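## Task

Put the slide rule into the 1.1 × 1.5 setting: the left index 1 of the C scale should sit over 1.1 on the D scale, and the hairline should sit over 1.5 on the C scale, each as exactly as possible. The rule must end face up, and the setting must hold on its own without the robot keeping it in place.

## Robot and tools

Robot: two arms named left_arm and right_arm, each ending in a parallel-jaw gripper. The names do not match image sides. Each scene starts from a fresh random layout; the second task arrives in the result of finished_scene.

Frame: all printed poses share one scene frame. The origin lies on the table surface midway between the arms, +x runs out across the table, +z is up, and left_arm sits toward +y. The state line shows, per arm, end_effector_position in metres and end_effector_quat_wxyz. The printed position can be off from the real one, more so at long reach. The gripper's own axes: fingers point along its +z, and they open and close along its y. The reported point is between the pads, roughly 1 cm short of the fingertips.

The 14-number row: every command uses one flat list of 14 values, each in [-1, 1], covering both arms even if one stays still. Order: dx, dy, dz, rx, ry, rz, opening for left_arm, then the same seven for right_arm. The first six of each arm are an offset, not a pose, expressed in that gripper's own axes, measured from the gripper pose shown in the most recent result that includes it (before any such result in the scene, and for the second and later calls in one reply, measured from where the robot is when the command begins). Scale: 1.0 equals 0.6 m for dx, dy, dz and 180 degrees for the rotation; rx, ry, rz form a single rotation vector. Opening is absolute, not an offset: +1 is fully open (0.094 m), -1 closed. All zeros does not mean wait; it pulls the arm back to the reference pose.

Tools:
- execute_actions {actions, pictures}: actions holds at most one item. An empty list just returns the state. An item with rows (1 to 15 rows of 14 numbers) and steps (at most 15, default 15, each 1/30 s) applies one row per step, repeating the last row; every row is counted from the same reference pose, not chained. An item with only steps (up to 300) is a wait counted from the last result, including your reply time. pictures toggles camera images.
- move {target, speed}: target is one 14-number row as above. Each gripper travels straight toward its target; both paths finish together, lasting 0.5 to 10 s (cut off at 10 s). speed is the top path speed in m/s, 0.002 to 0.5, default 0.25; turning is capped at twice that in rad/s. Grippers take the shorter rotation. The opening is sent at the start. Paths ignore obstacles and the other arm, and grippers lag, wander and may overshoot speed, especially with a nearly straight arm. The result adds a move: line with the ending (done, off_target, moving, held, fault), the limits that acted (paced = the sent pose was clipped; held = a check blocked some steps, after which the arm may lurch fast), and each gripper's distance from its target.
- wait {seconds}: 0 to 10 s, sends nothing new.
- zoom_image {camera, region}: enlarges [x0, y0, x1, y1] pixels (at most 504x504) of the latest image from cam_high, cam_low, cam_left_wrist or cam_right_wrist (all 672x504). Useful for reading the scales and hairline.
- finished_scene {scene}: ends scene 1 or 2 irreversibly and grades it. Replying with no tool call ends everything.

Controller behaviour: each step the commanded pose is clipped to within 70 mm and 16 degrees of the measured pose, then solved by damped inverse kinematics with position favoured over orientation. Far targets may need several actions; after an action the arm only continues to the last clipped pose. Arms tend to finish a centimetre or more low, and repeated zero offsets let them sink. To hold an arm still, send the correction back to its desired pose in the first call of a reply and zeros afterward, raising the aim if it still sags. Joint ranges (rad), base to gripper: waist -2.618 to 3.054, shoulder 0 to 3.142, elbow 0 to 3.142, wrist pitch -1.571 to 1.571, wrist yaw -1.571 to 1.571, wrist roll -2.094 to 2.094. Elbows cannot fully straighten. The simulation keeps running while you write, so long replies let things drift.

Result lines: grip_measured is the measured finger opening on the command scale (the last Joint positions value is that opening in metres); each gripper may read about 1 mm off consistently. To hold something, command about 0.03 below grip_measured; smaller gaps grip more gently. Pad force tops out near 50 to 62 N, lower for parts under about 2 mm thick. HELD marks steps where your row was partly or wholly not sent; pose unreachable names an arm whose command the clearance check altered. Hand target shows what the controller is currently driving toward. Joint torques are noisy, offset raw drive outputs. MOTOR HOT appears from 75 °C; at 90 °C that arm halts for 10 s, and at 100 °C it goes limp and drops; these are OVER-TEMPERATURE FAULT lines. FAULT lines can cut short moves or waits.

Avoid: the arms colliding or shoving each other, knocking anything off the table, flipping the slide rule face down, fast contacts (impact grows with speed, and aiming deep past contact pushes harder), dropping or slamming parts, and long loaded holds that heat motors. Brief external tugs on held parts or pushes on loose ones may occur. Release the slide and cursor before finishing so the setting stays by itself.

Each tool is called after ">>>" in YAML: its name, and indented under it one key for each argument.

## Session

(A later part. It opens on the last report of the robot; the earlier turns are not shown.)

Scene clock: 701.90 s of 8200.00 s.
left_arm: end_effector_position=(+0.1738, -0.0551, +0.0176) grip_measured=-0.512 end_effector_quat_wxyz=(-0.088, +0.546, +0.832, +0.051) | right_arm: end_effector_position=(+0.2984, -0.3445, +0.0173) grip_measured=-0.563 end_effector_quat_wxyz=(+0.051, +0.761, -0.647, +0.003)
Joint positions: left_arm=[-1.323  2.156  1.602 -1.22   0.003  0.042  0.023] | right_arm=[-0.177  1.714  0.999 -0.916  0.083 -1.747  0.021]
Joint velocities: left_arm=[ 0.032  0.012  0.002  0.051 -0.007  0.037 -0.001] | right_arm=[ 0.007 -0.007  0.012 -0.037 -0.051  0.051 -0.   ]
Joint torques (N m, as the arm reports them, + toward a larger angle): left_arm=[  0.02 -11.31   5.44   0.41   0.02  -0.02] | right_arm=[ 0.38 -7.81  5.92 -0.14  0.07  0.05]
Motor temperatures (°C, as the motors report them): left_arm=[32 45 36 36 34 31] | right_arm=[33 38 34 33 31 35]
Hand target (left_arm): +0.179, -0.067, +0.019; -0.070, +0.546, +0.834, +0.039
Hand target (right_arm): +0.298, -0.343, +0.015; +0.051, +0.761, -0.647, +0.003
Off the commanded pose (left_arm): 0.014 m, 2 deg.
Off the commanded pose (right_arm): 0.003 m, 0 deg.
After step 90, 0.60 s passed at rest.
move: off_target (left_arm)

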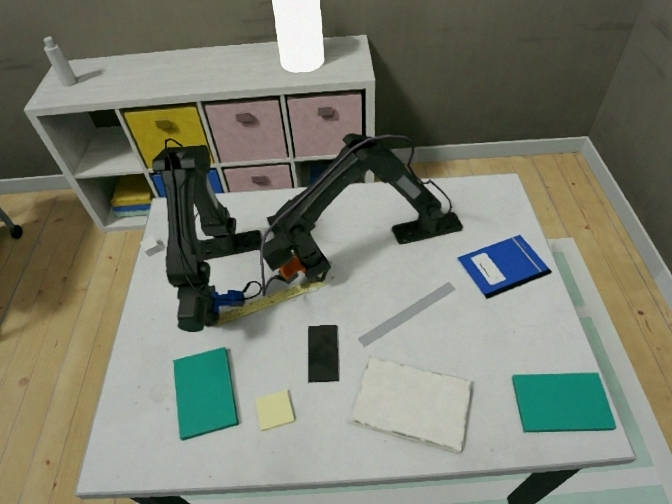

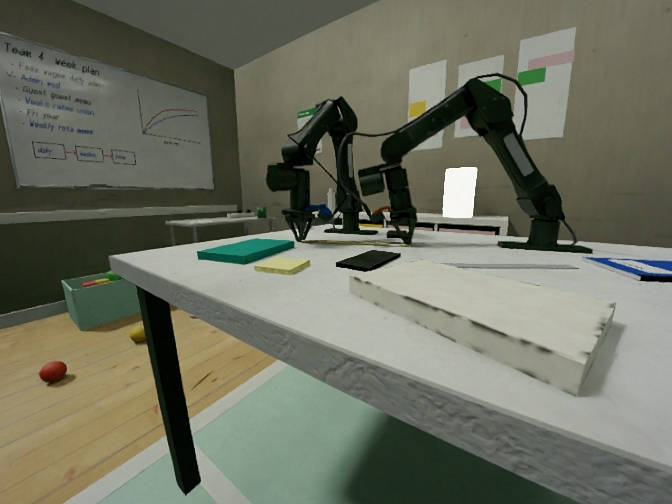

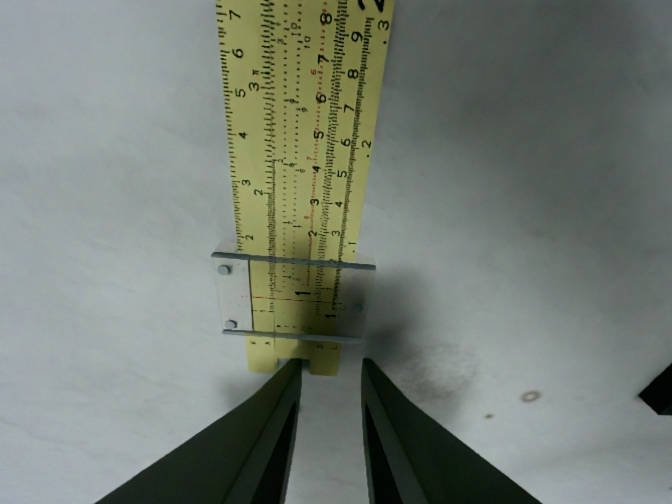

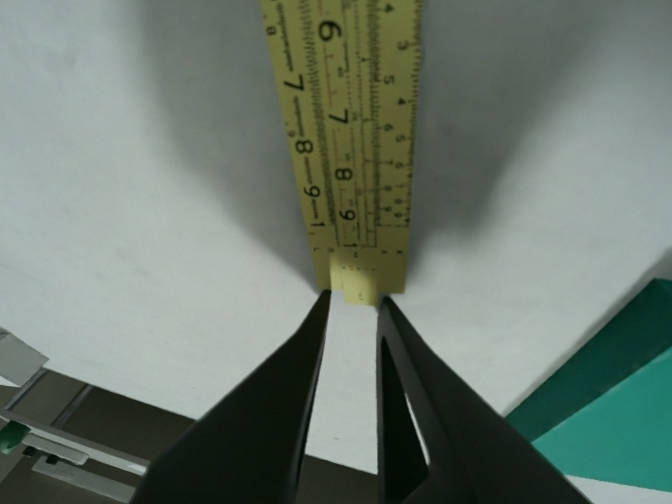

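>>> move:
  target: [-0.016,0,-0.006,0,-0.015,0,-0.51, -0.010,0,0.002,0,0,0,-0.56]
  speed: 0.01

>>> zoom_image:
  camera: "cam_left_wrist"
  region: [250,240,380,380]

Scene clock: 707.57 s of 8200.00 s.
left_arm: end_effector_position=(+0.1737, -0.0549, +0.0176) grip_measured=-0.512 end_effector_quat_wxyz=(-0.088, +0.546, +0.832, +0.051) | right_arm: end_effector_position=(+0.2986, -0.3440, +0.0175) grip_measured=-0.563 end_effector_quat_wxyz=(+0.055, +0.760, -0.647, +0.007)
Joint positions: left_arm=[-1.323  2.156  1.602 -1.221  0.003  0.042  0.023] | right_arm=[-0.168  1.714  0.999 -0.916  0.094 -1.737  0.021]
Joint velocities: left_arm=[-0.002 -0.022  0.002 -0.007  0.007  0.022  0.   ] | right_arm=[-0.002 -0.012 -0.002  0.007  0.037 -0.007 -0.   ]
Joint torques (N m, as the arm reports them, + toward a larger angle): left_arm=[  0.01 -12.81   3.47   0.51   0.03   0.02] | right_arm=[ 0.93 -8.02  5.7  -0.17 -0.09  0.04]
Motor temperatures (°C, as the motors report them): left_arm=[32 45 36 36 34 31] | right_arm=[33 37 34 33 31 35]
Hand target (left_arm): +0.178, -0.064, +0.020; -0.068, +0.546, +0.834, +0.038
Hand target (right_arm): +0.297, -0.339, +0.016; +0.051, +0.761, -0.647, +0.003
Off the commanded pose (left_arm): 0.010 m, 3 deg.
Off the commanded pose (right_arm): 0.006 m, 1 deg.
After step 90, 0.10 s passed at rest.
move: off_target (left_arm)

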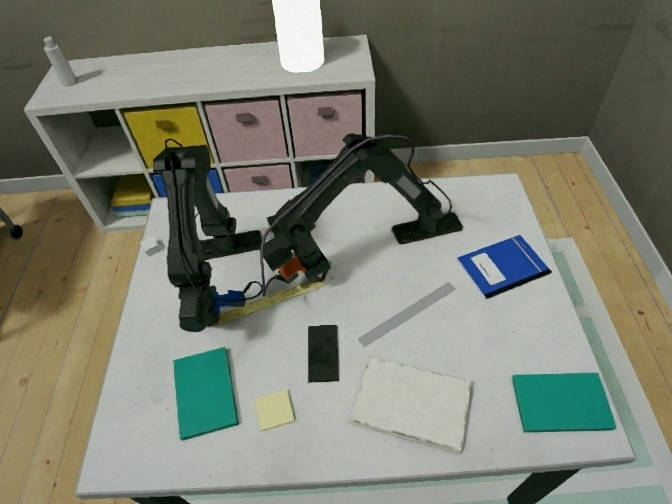

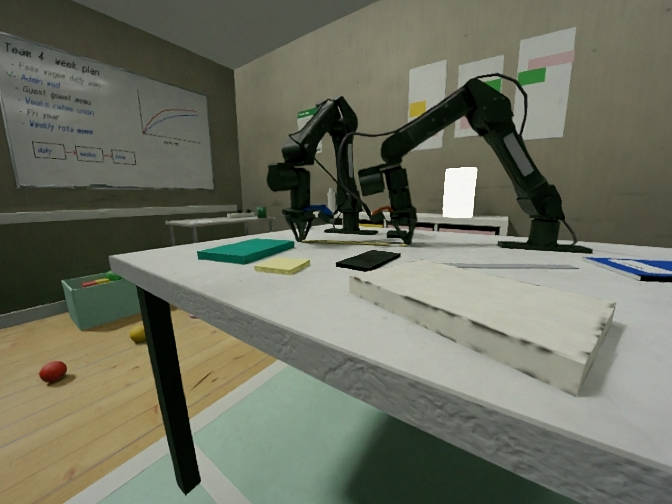

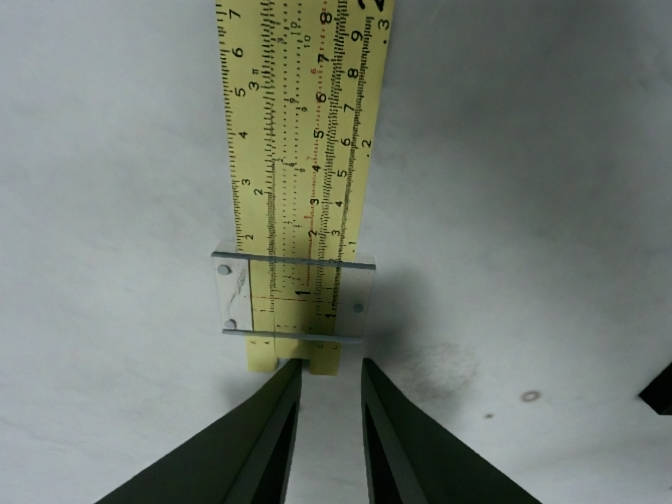

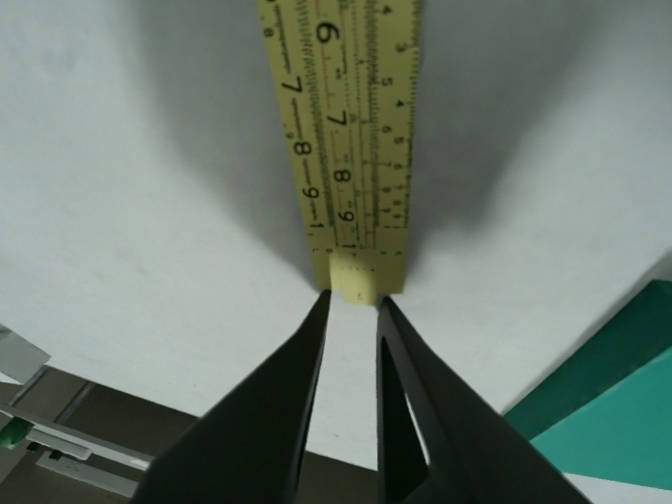

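Region (250, 240, 380, 380) of cam_left_wrist's 672x504 image, scaled by 3.600, with more detail than that image has; it fills the left 468 columns of this view, and the rest is white.

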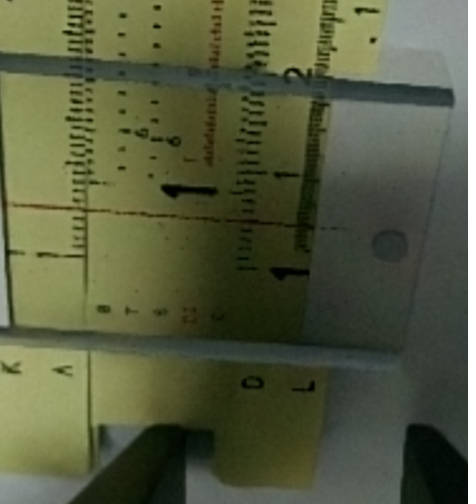

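>>> move:
  target: [-0.016,0,-0.008,0,-0.015,0,-0.51, -0.012,0,-0.002,0,-0.02,0,-0.56]
  speed: 0.01

>>> zoom_image:
  camera: "cam_left_wrist"
  region: [250,240,380,380]

Scene clock: 713.30 s of 8200.00 s.
left_arm: end_effector_position=(+0.1737, -0.0547, +0.0177) grip_measured=-0.512 end_effector_quat_wxyz=(-0.088, +0.546, +0.832, +0.051) | right_arm: end_effector_position=(+0.2984, -0.3437, +0.0173) grip_measured=-0.563 end_effector_quat_wxyz=(+0.050, +0.759, -0.649, +0.002)
Joint positions: left_arm=[-1.323  2.156  1.602 -1.221  0.003  0.042  0.023] | right_arm=[-0.176  1.714  0.999 -0.916  0.079 -1.741  0.021]
Joint velocities: left_arm=[ 0.007 -0.007  0.002  0.007  0.007  0.051 -0.   ] | right_arm=[-0.007  0.002 -0.007  0.051  0.037 -0.051  0.   ]
Joint torques (N m, as the arm reports them, + toward a larger angle): left_arm=[ -0.03 -12.66   3.81   0.48   0.03  -0.03] | right_arm=[-0.42 -7.79  7.06 -0.31 -0.43 -0.07]
Motor temperatures (°C, as the motors report them): left_arm=[32 45 36 36 34 31] | right_arm=[33 37 34 33 31 35]
Hand target (left_arm): +0.178, -0.064, +0.021; -0.068, +0.546, +0.834, +0.038
Hand target (right_arm): +0.298, -0.337, +0.018; +0.035, +0.760, -0.649, -0.016
Off the commanded pose (left_arm): 0.011 m, 3 deg.
Off the commanded pose (right_arm): 0.007 m, 3 deg.
move: off_target (left_arm, right_arm)

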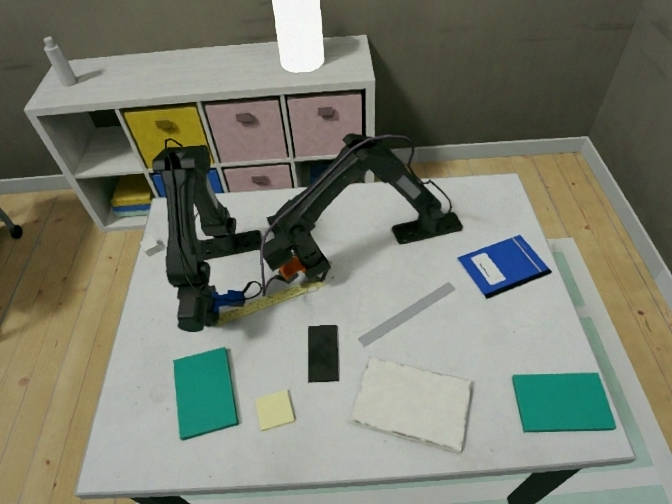

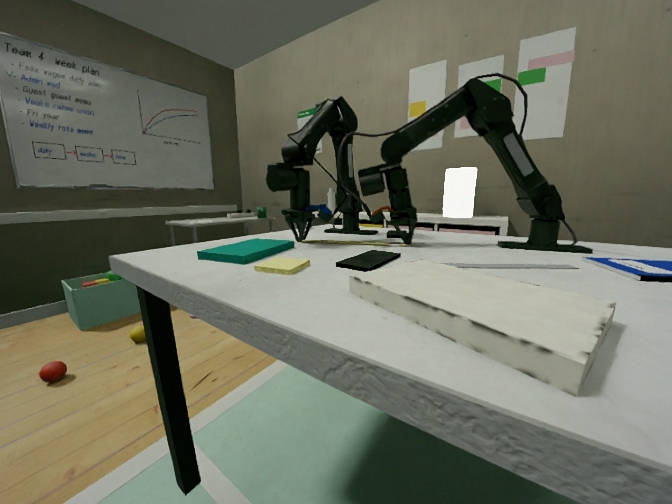

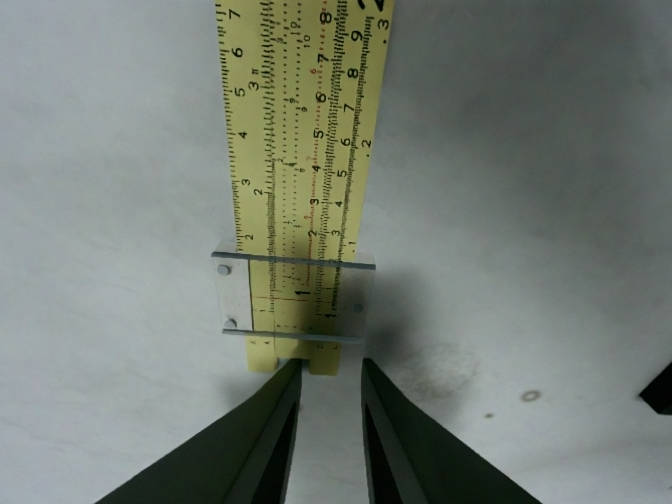

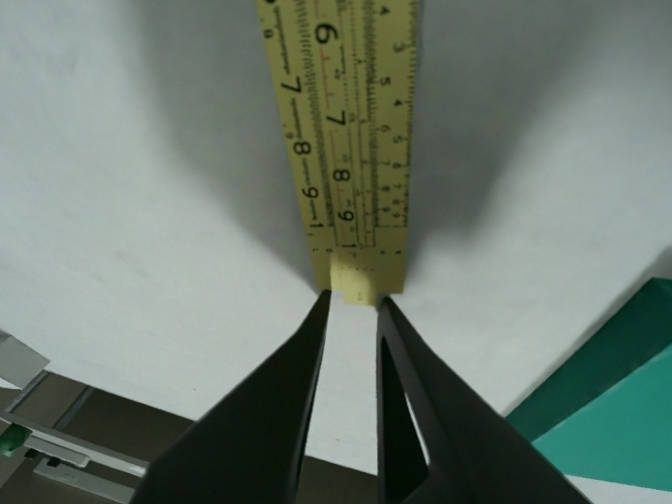

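Region (250, 240, 380, 380) of cam_left_wrist's 672x504 image, scaled by 3.600, with more detail than that image has; it fills the left 468 columns of this view, and the rest is white.

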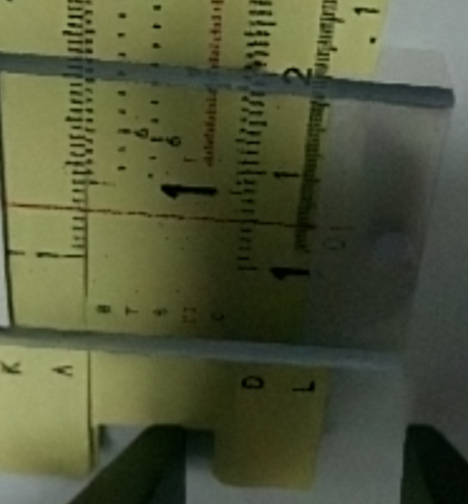

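>>> move:
  target: [-0.018,0,-0.008,0,-0.018,0,-0.51, -0.022,0,-0.002,0,-0.015,0,-0.56]
  speed: 0.008

>>> zoom_image:
  camera: "cam_left_wrist"
  region: [250,240,380,380]

Scene clock: 720.30 s of 8200.00 s.
left_arm: end_effector_position=(+0.1737, -0.0548, +0.0177) grip_measured=-0.512 end_effector_quat_wxyz=(-0.088, +0.546, +0.832, +0.051) | right_arm: end_effector_position=(+0.2984, -0.3437, +0.0173) grip_measured=-0.563 end_effector_quat_wxyz=(+0.050, +0.757, -0.651, +0.002)
Joint positions: left_arm=[-1.323  2.156  1.602 -1.221  0.003  0.042  0.023] | right_arm=[-0.176  1.714  0.999 -0.916  0.08  -1.735  0.021]
Joint velocities: left_arm=[-0.012 -0.007  0.012  0.007 -0.037 -0.007  0.   ] | right_arm=[-0.022 -0.007 -0.007  0.037 -0.007  0.007 -0.   ]
Joint torques (N m, as the arm reports them, + toward a larger angle): left_arm=[  0.02 -13.18   3.38   0.57   0.02  -0.01] | right_arm=[ 1.51 -8.29  6.56 -0.32 -0.36  0.07]
Motor temperatures (°C, as the motors report them): left_arm=[32 45 36 36 34 31] | right_arm=[33 37 35 33 31 35]
Hand target (left_arm): +0.178, -0.065, +0.021; -0.065, +0.547, +0.834, +0.036
Hand target (right_arm): +0.297, -0.331, +0.018; +0.034, +0.759, -0.650, -0.016
Off the commanded pose (left_arm): 0.012 m, 3 deg.
Off the commanded pose (right_arm): 0.013 m, 3 deg.
After step 90, 0.23 s passed at rest.
move: off_target (left_arm, right_arm)

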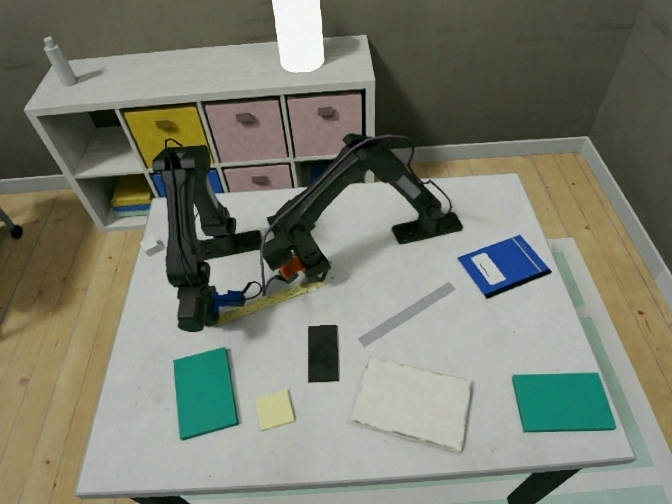

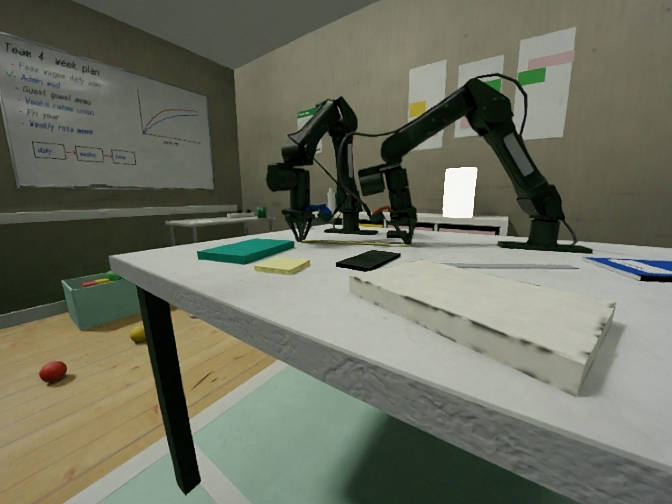

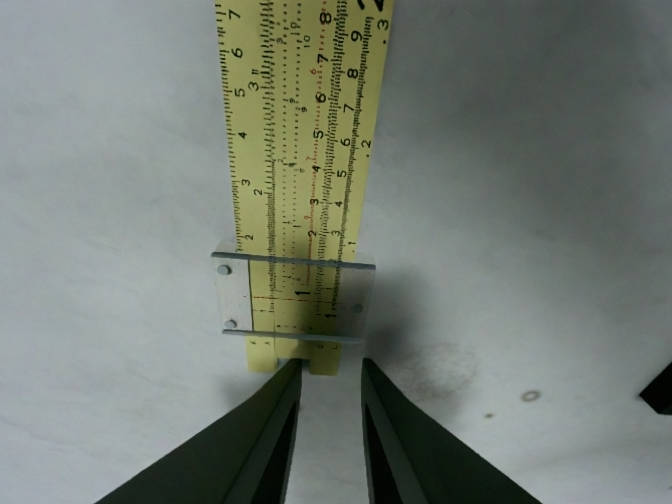

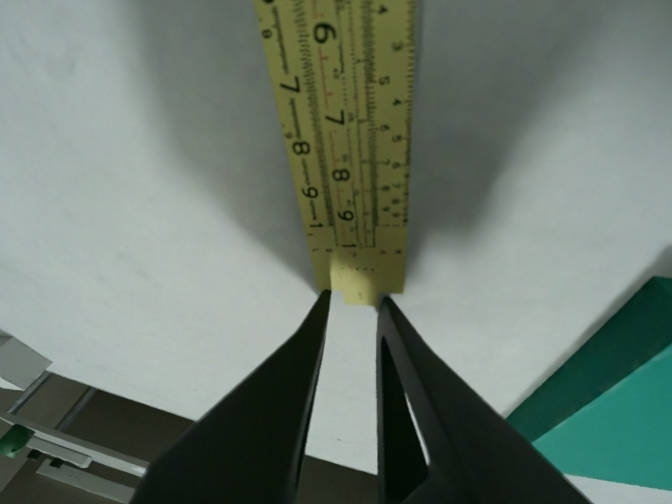

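Region (250, 240, 380, 380) of cam_left_wrist's 672x504 image, scaled by 3.600, with more detail than that image has; it fills the left 468 columns of this view, and the rest is white.

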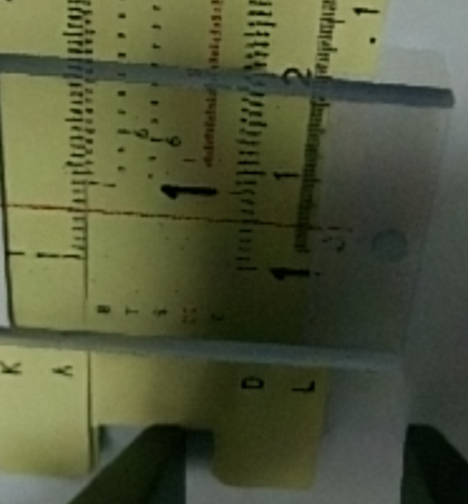

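>>> move:
  target: [-0.024,0,-0.008,0,-0.025,0,-0.51, -0.034,0,-0.002,0,-0.025,0,-0.56]
  speed: 0.006

>>> zoom_image:
  camera: "cam_left_wrist"
  region: [250,240,380,380]

Scene clock: 733.00 s of 8200.00 s.
left_arm: end_effector_position=(+0.1741, -0.0557, +0.0175) grip_measured=-0.512 end_effector_quat_wxyz=(-0.086, +0.546, +0.832, +0.050) | right_arm: end_effector_position=(+0.2985, -0.3402, +0.0171) grip_measured=-0.563 end_effector_quat_wxyz=(+0.045, +0.755, -0.654, -0.002)
Joint positions: left_arm=[-1.323  2.156  1.602 -1.217  0.003  0.042  0.023] | right_arm=[-0.172  1.714  0.999 -0.916  0.066 -1.725  0.021]
Joint velocities: left_arm=[-0.012 -0.002  0.002 -0.037  0.007 -0.051 -0.   ] | right_arm=[-0.012  0.012 -0.032 -0.022  0.037 -0.066 -0.001]
Joint torques (N m, as the arm reports them, + toward a larger angle): left_arm=[ -0.04 -13.71   2.61   0.82   0.02  -0.03] | right_arm=[ 1.67 -8.03  6.26 -0.38 -0.58  0.17]
Motor temperatures (°C, as the motors report them): left_arm=[32 46 35 36 34 31] | right_arm=[33 37 35 33 31 35]
Hand target (left_arm): +0.180, -0.068, +0.020; -0.056, +0.547, +0.835, +0.031
Hand target (right_arm): +0.296, -0.324, +0.017; +0.024, +0.757, -0.653, -0.027
Off the commanded pose (left_arm): 0.014 m, 4 deg.
Off the commanded pose (right_arm): 0.017 m, 4 deg.
After step 90, 2.93 s passed at rest.
move: off_target (left_arm, right_arm)

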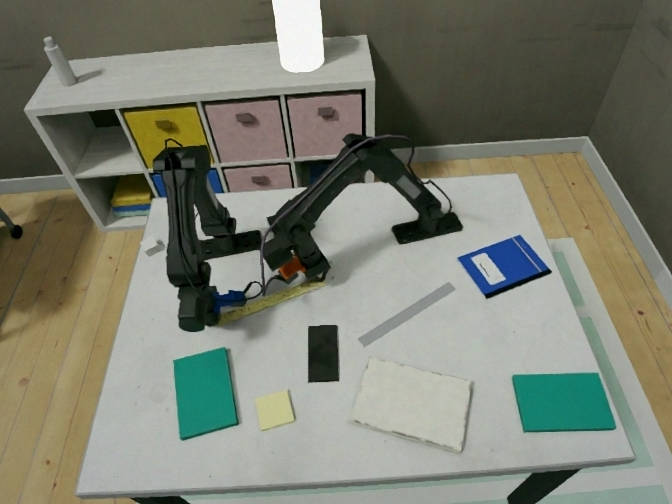

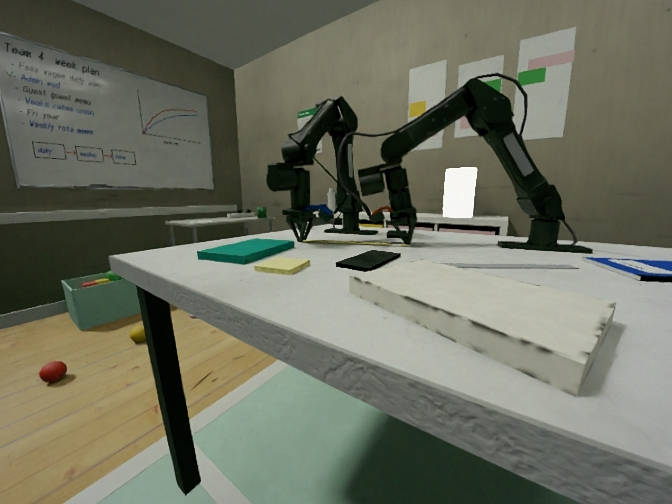

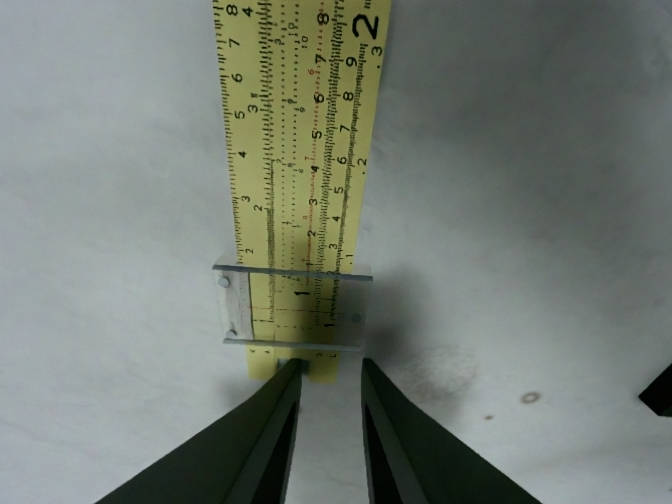

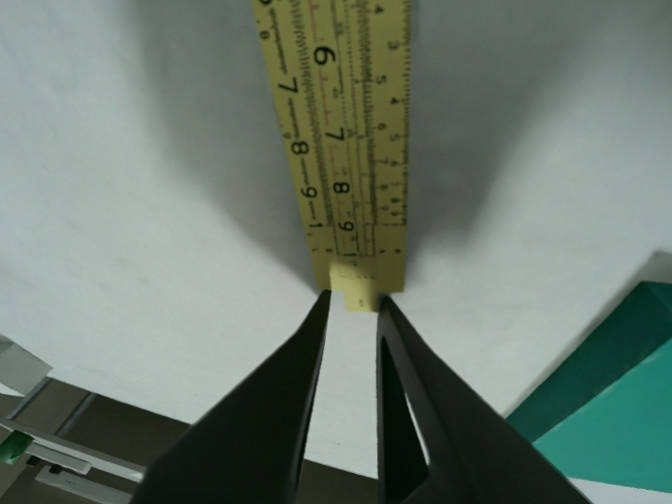

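Region (250, 240, 380, 380) of cam_left_wrist's 672x504 image, scaled by 3.600, with more detail than that image has; it fills the left 468 columns of this view, and the rest is white.

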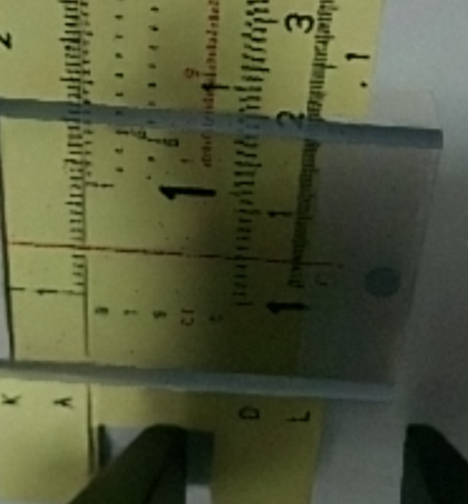

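>>> move:
  target: [0.03,0,-0.012,0,0,0,-0.51, 0.035,0,-0.006,0,0,0,-0.56]
  speed: 0.02

Scene clock: 749.80 s of 8200.00 s.
left_arm: end_effector_position=(+0.1669, -0.0406, +0.0176) grip_measured=-0.512 end_effector_quat_wxyz=(-0.097, +0.545, +0.831, +0.056) | right_arm: end_effector_position=(+0.2970, -0.3582, +0.0172) grip_measured=-0.563 end_effector_quat_wxyz=(+0.047, +0.754, -0.655, -0.003)
Joint positions: left_arm=[-1.323  2.118  1.537 -1.215  0.003  0.042  0.023] | right_arm=[-0.236  1.714  0.999 -0.916  0.072 -1.785  0.021]
Joint velocities: left_arm=[ 0.007 -0.002 -0.002 -0.066 -0.037 -0.022 -0.001] | right_arm=[ 0.022  0.002  0.002 -0.037  0.037  0.007 -0.001]
Joint torques (N m, as the arm reports them, + toward a larger angle): left_arm=[  0.17 -14.37   2.8    0.07   0.    -0.01] | right_arm=[-0.66 -7.74  9.07 -0.38  0.06 -0.08]
Motor temperatures (°C, as the motors report them): left_arm=[32 47 35 36 34 31] | right_arm=[33 37 35 33 31 35]
Hand target (left_arm): +0.167, -0.041, +0.028; -0.087, +0.546, +0.832, +0.050
Hand target (right_arm): +0.302, -0.361, +0.022; +0.045, +0.755, -0.654, -0.000
Off the commanded pose (left_arm): 0.011 m, 1 deg.
Off the commanded pose (right_arm): 0.007 m, 0 deg.
After step 90, 12.50 s passed at rest.
move: off_target (left_arm)

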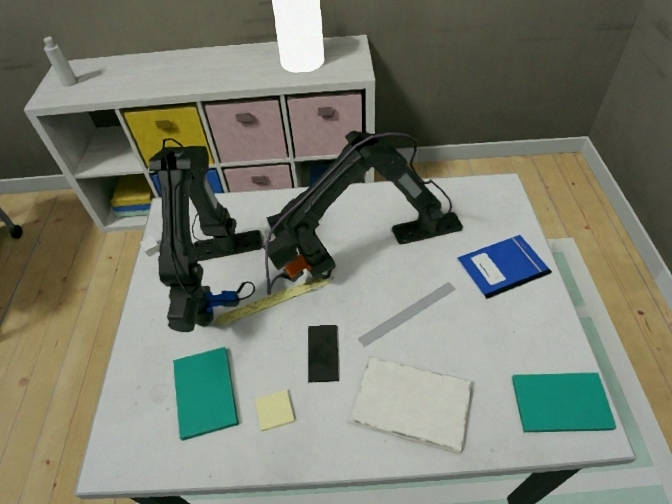

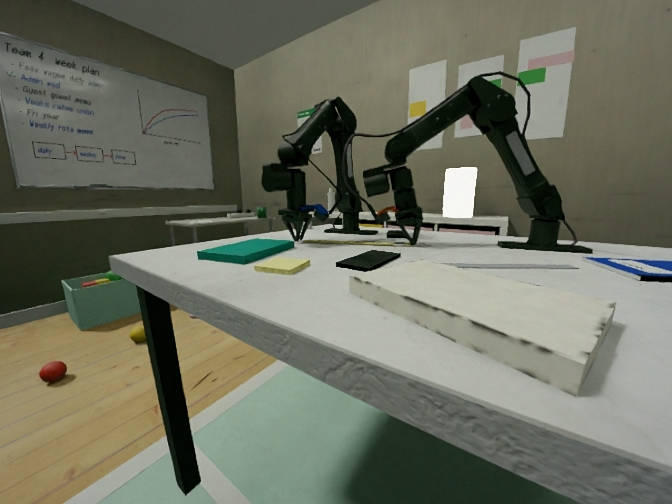

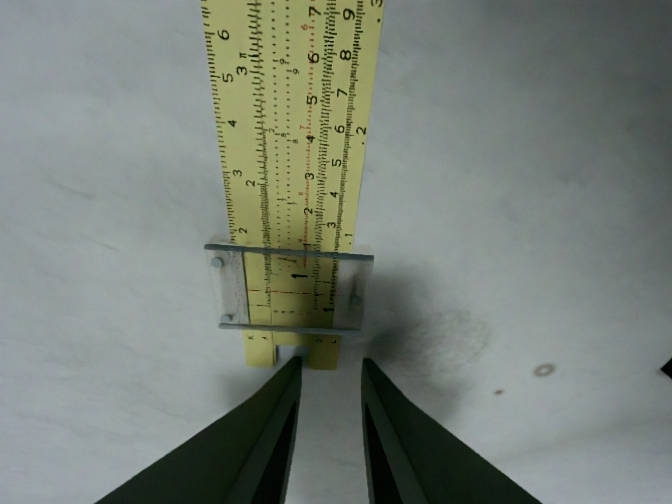

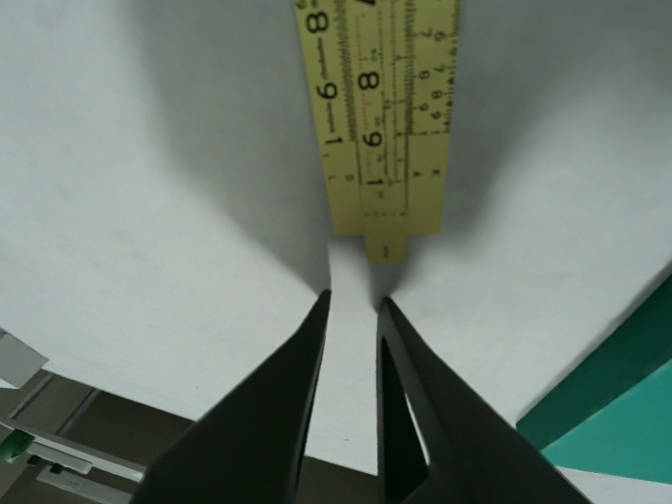

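>>> zoom_image:
  camera: "cam_left_wrist"
  region: [240,200,380,370]

Region (240, 200, 380, 370) of cam_left_wrist's 672x504 image, scaled by 2.965, with more detail than that image has; it fills the left 415 columns of this view, and the rest is white.

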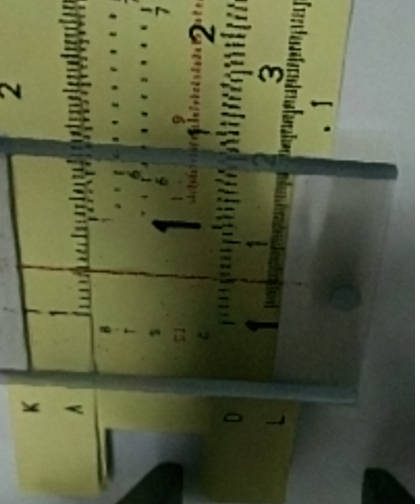

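>>> move:
  target: [0.022,0.028,-0.012,0,0,0,-0.51, 0,0,-0.006,0,0,0,-0.56]
  speed: 0.02

Scene clock: 757.50 s of 8200.00 s.
left_arm: end_effector_position=(+0.1740, -0.0257, +0.0170) grip_measured=-0.512 end_effector_quat_wxyz=(-0.106, +0.545, +0.830, +0.060) | right_arm: end_effector_position=(+0.2970, -0.3582, +0.0172) grip_measured=-0.563 end_effector_quat_wxyz=(+0.047, +0.755, -0.654, -0.003)
Joint positions: left_arm=[-1.287  2.102  1.504 -1.218 -0.003  0.079  0.023] | right_arm=[-0.236  1.714  0.999 -0.916  0.072 -1.787  0.021]
Joint velocities: left_arm=[ 0.002 -0.007  0.017  0.022  0.037 -0.066 -0.001] | right_arm=[ 0.007 -0.002  0.002 -0.037 -0.037 -0.066 -0.   ]
Joint torques (N m, as the arm reports them, + toward a larger angle): left_arm=[  0.98 -14.01   2.95  -0.02  -0.05   0.08] | right_arm=[ 0.06 -8.47  7.31 -0.39  0.07 -0.01]
Motor temperatures (°C, as the motors report them): left_arm=[32 47 35 36 34 31] | right_arm=[33 37 35 33 31 35]
Hand target (left_arm): +0.177, -0.023, +0.027; -0.097, +0.545, +0.831, +0.057
Hand target (right_arm): +0.297, -0.358, +0.021; +0.047, +0.754, -0.655, -0.003
Off the commanded pose (left_arm): 0.011 m, 1 deg.
Off the commanded pose (right_arm): 0.004 m, 0 deg.
After step 90, 3.30 s passed at rest.
move: off_target (left_arm)

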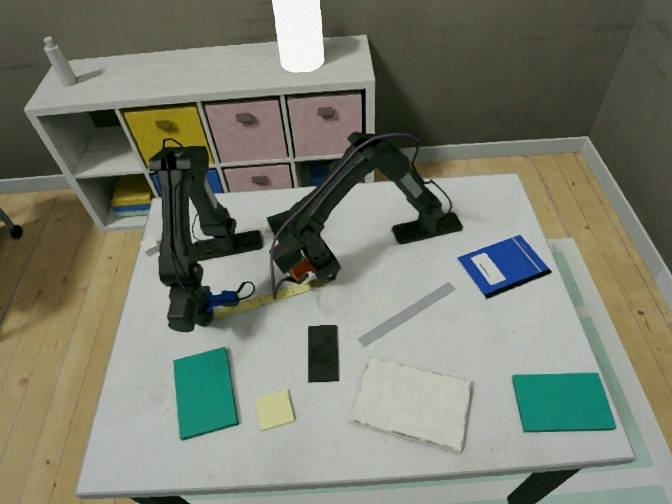

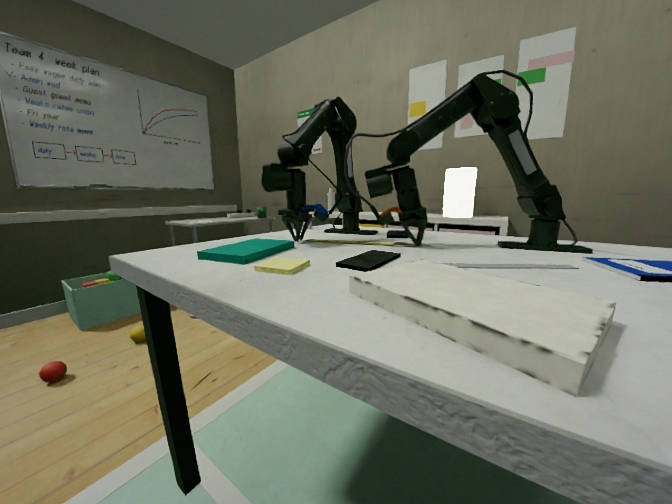

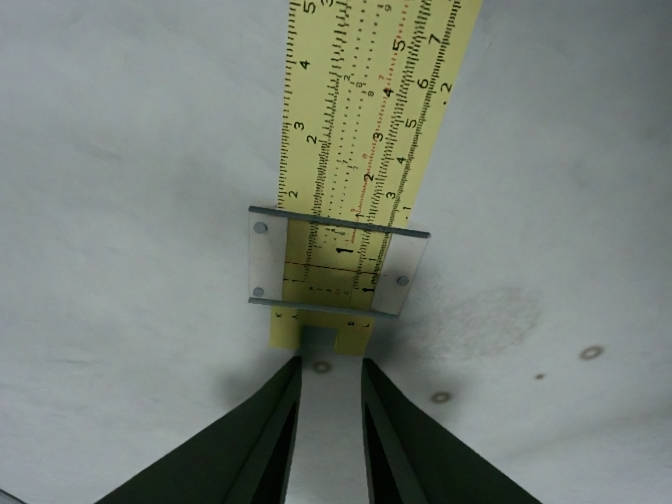

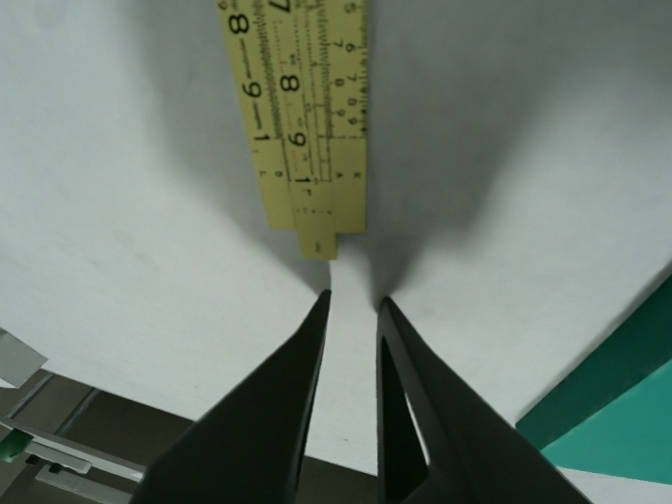

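>>> move:
  target: [0.012,0.014,-0.012,0,0,0.03,-0.53, 0,0,-0.006,0,0,-0.02,-0.5]
  speed: 0.02

Scene clock: 765.93 s of 8200.00 s.
left_arm: end_effector_position=(+0.1770, -0.0217, +0.0175) grip_measured=-0.528 end_effector_quat_wxyz=(-0.114, +0.584, +0.802, +0.056) | right_arm: end_effector_position=(+0.2970, -0.3582, +0.0172) grip_measured=-0.503 end_effector_quat_wxyz=(+0.047, +0.771, -0.635, -0.004)
Joint positions: left_arm=[-1.274  2.102  1.504 -1.227 -0.004  0.187  0.022] | right_arm=[-0.236  1.714  0.999 -0.916  0.072 -1.838  0.023]
Joint velocities: left_arm=[ 0.012 -0.002 -0.002 -0.051 -0.051 -0.007 -0.   ] | right_arm=[-0.002 -0.002  0.002 -0.037 -0.022 -0.051 -0.   ]
Joint torques (N m, as the arm reports them, + toward a larger angle): left_arm=[  1.11 -13.59   2.75  -0.06  -0.07   0.08] | right_arm=[ 0.27 -8.73  7.54 -0.36  0.03 -0.08]
Motor temperatures (°C, as the motors report them): left_arm=[32 47 35 36 34 31] | right_arm=[33 37 35 33 31 35]
Hand target (left_arm): +0.179, -0.017, +0.025; -0.109, +0.583, +0.803, +0.055
Hand target (right_arm): +0.297, -0.358, +0.021; +0.047, +0.775, -0.630, -0.004
Off the commanded pose (left_arm): 0.009 m, 1 deg.
Off the commanded pose (right_arm): 0.004 m, 1 deg.
After step 90, 2.90 s passed at rest.
move: done

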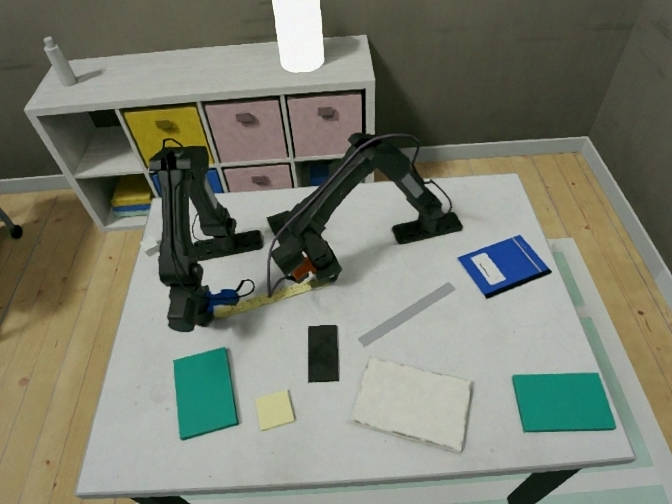

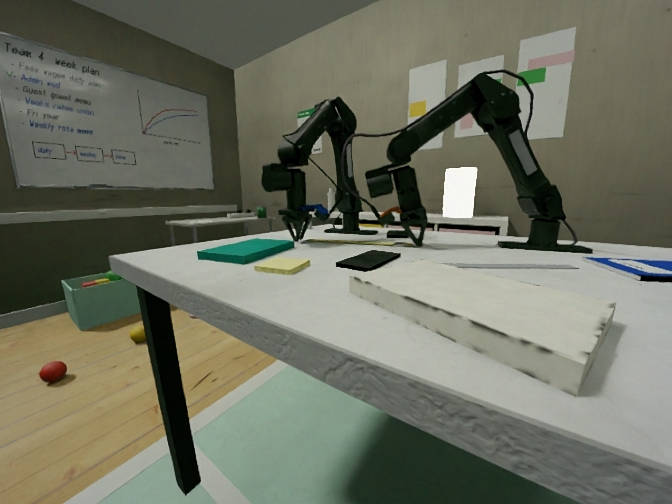

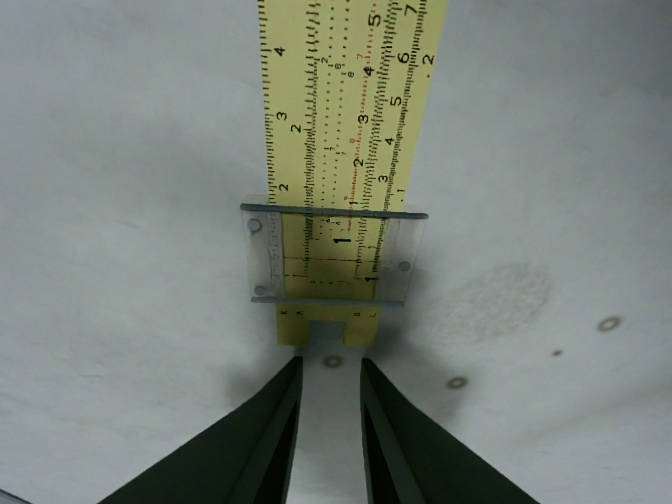

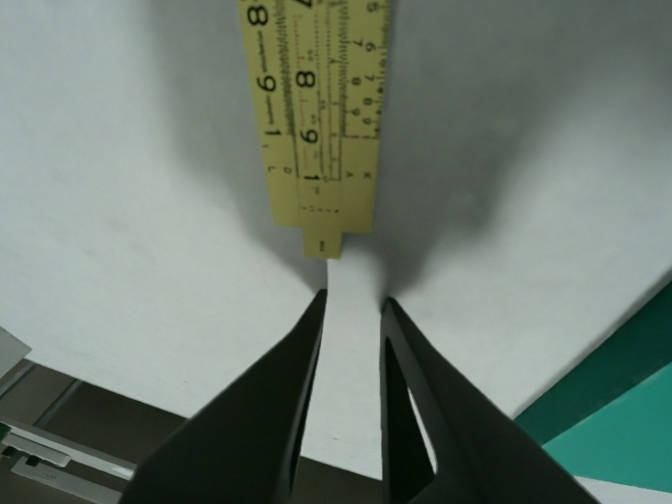

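>>> move:
  target: [-0.024,0,-0.006,0,0,0,-0.53, -0.022,0,-0.004,0,0,0,-0.5]
  speed: 0.015

Scene clock: 770.07 s of 8200.00 s.
left_arm: end_effector_position=(+0.1798, -0.0267, +0.0164) grip_measured=-0.528 end_effector_quat_wxyz=(-0.124, +0.583, +0.801, +0.061) | right_arm: end_effector_position=(+0.2981, -0.3481, +0.0172) grip_measured=-0.503 end_effector_quat_wxyz=(+0.047, +0.772, -0.635, -0.002)
Joint positions: left_arm=[-1.274  2.148  1.565 -1.266 -0.005  0.187  0.022] | right_arm=[-0.198  1.714  0.999 -0.916  0.072 -1.802  0.023]
Joint velocities: left_arm=[-0.037 -0.002 -0.007 -0.11   0.007  0.022  0.   ] | right_arm=[ 0.002 -0.007  0.002 -0.037  0.037 -0.022 -0.001]
Joint torques (N m, as the arm reports them, + toward a larger angle): left_arm=[ -0.53 -11.1    5.11   0.1    0.06  -0.08] | right_arm=[ 0.95 -9.2   5.8  -0.3   0.07  0.11]
Motor temperatures (°C, as the motors report them): left_arm=[32 47 35 36 34 31] | right_arm=[33 37 35 33 31 35]
Hand target (left_arm): +0.182, -0.036, +0.018; -0.113, +0.584, +0.802, +0.056
Hand target (right_arm): +0.295, -0.345, +0.019; +0.046, +0.771, -0.635, -0.005
Off the commanded pose (left_arm): 0.009 m, 1 deg.
Off the commanded pose (right_arm): 0.005 m, 0 deg.
move: done

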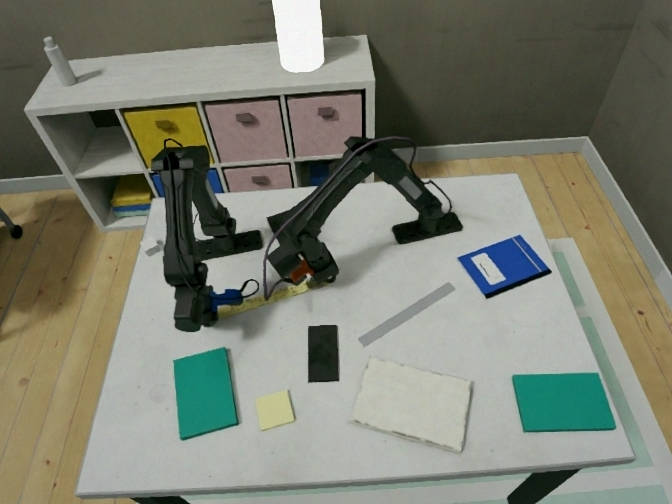

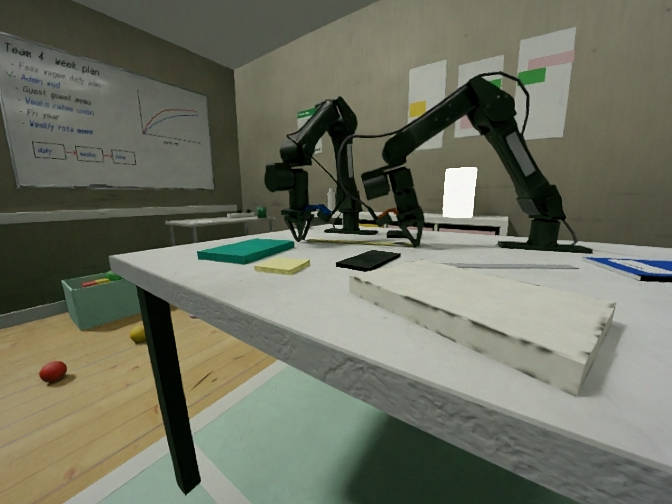

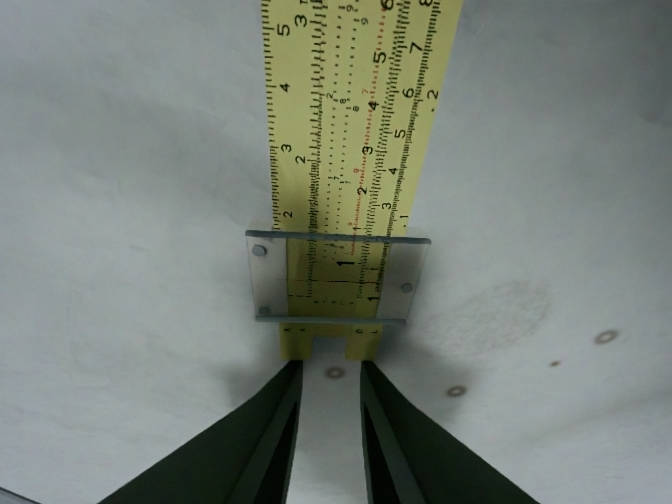

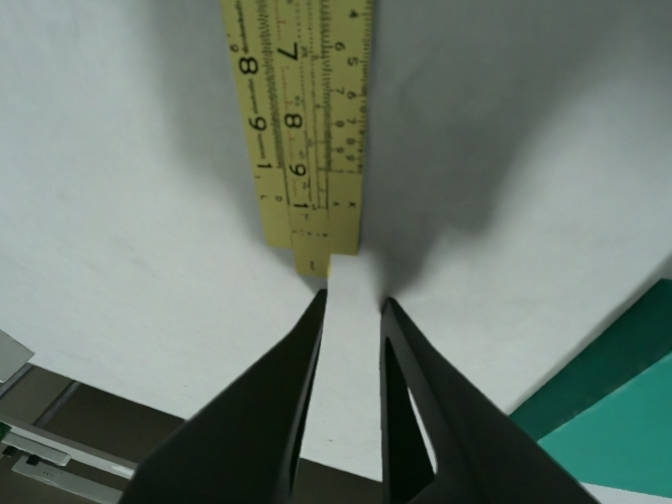

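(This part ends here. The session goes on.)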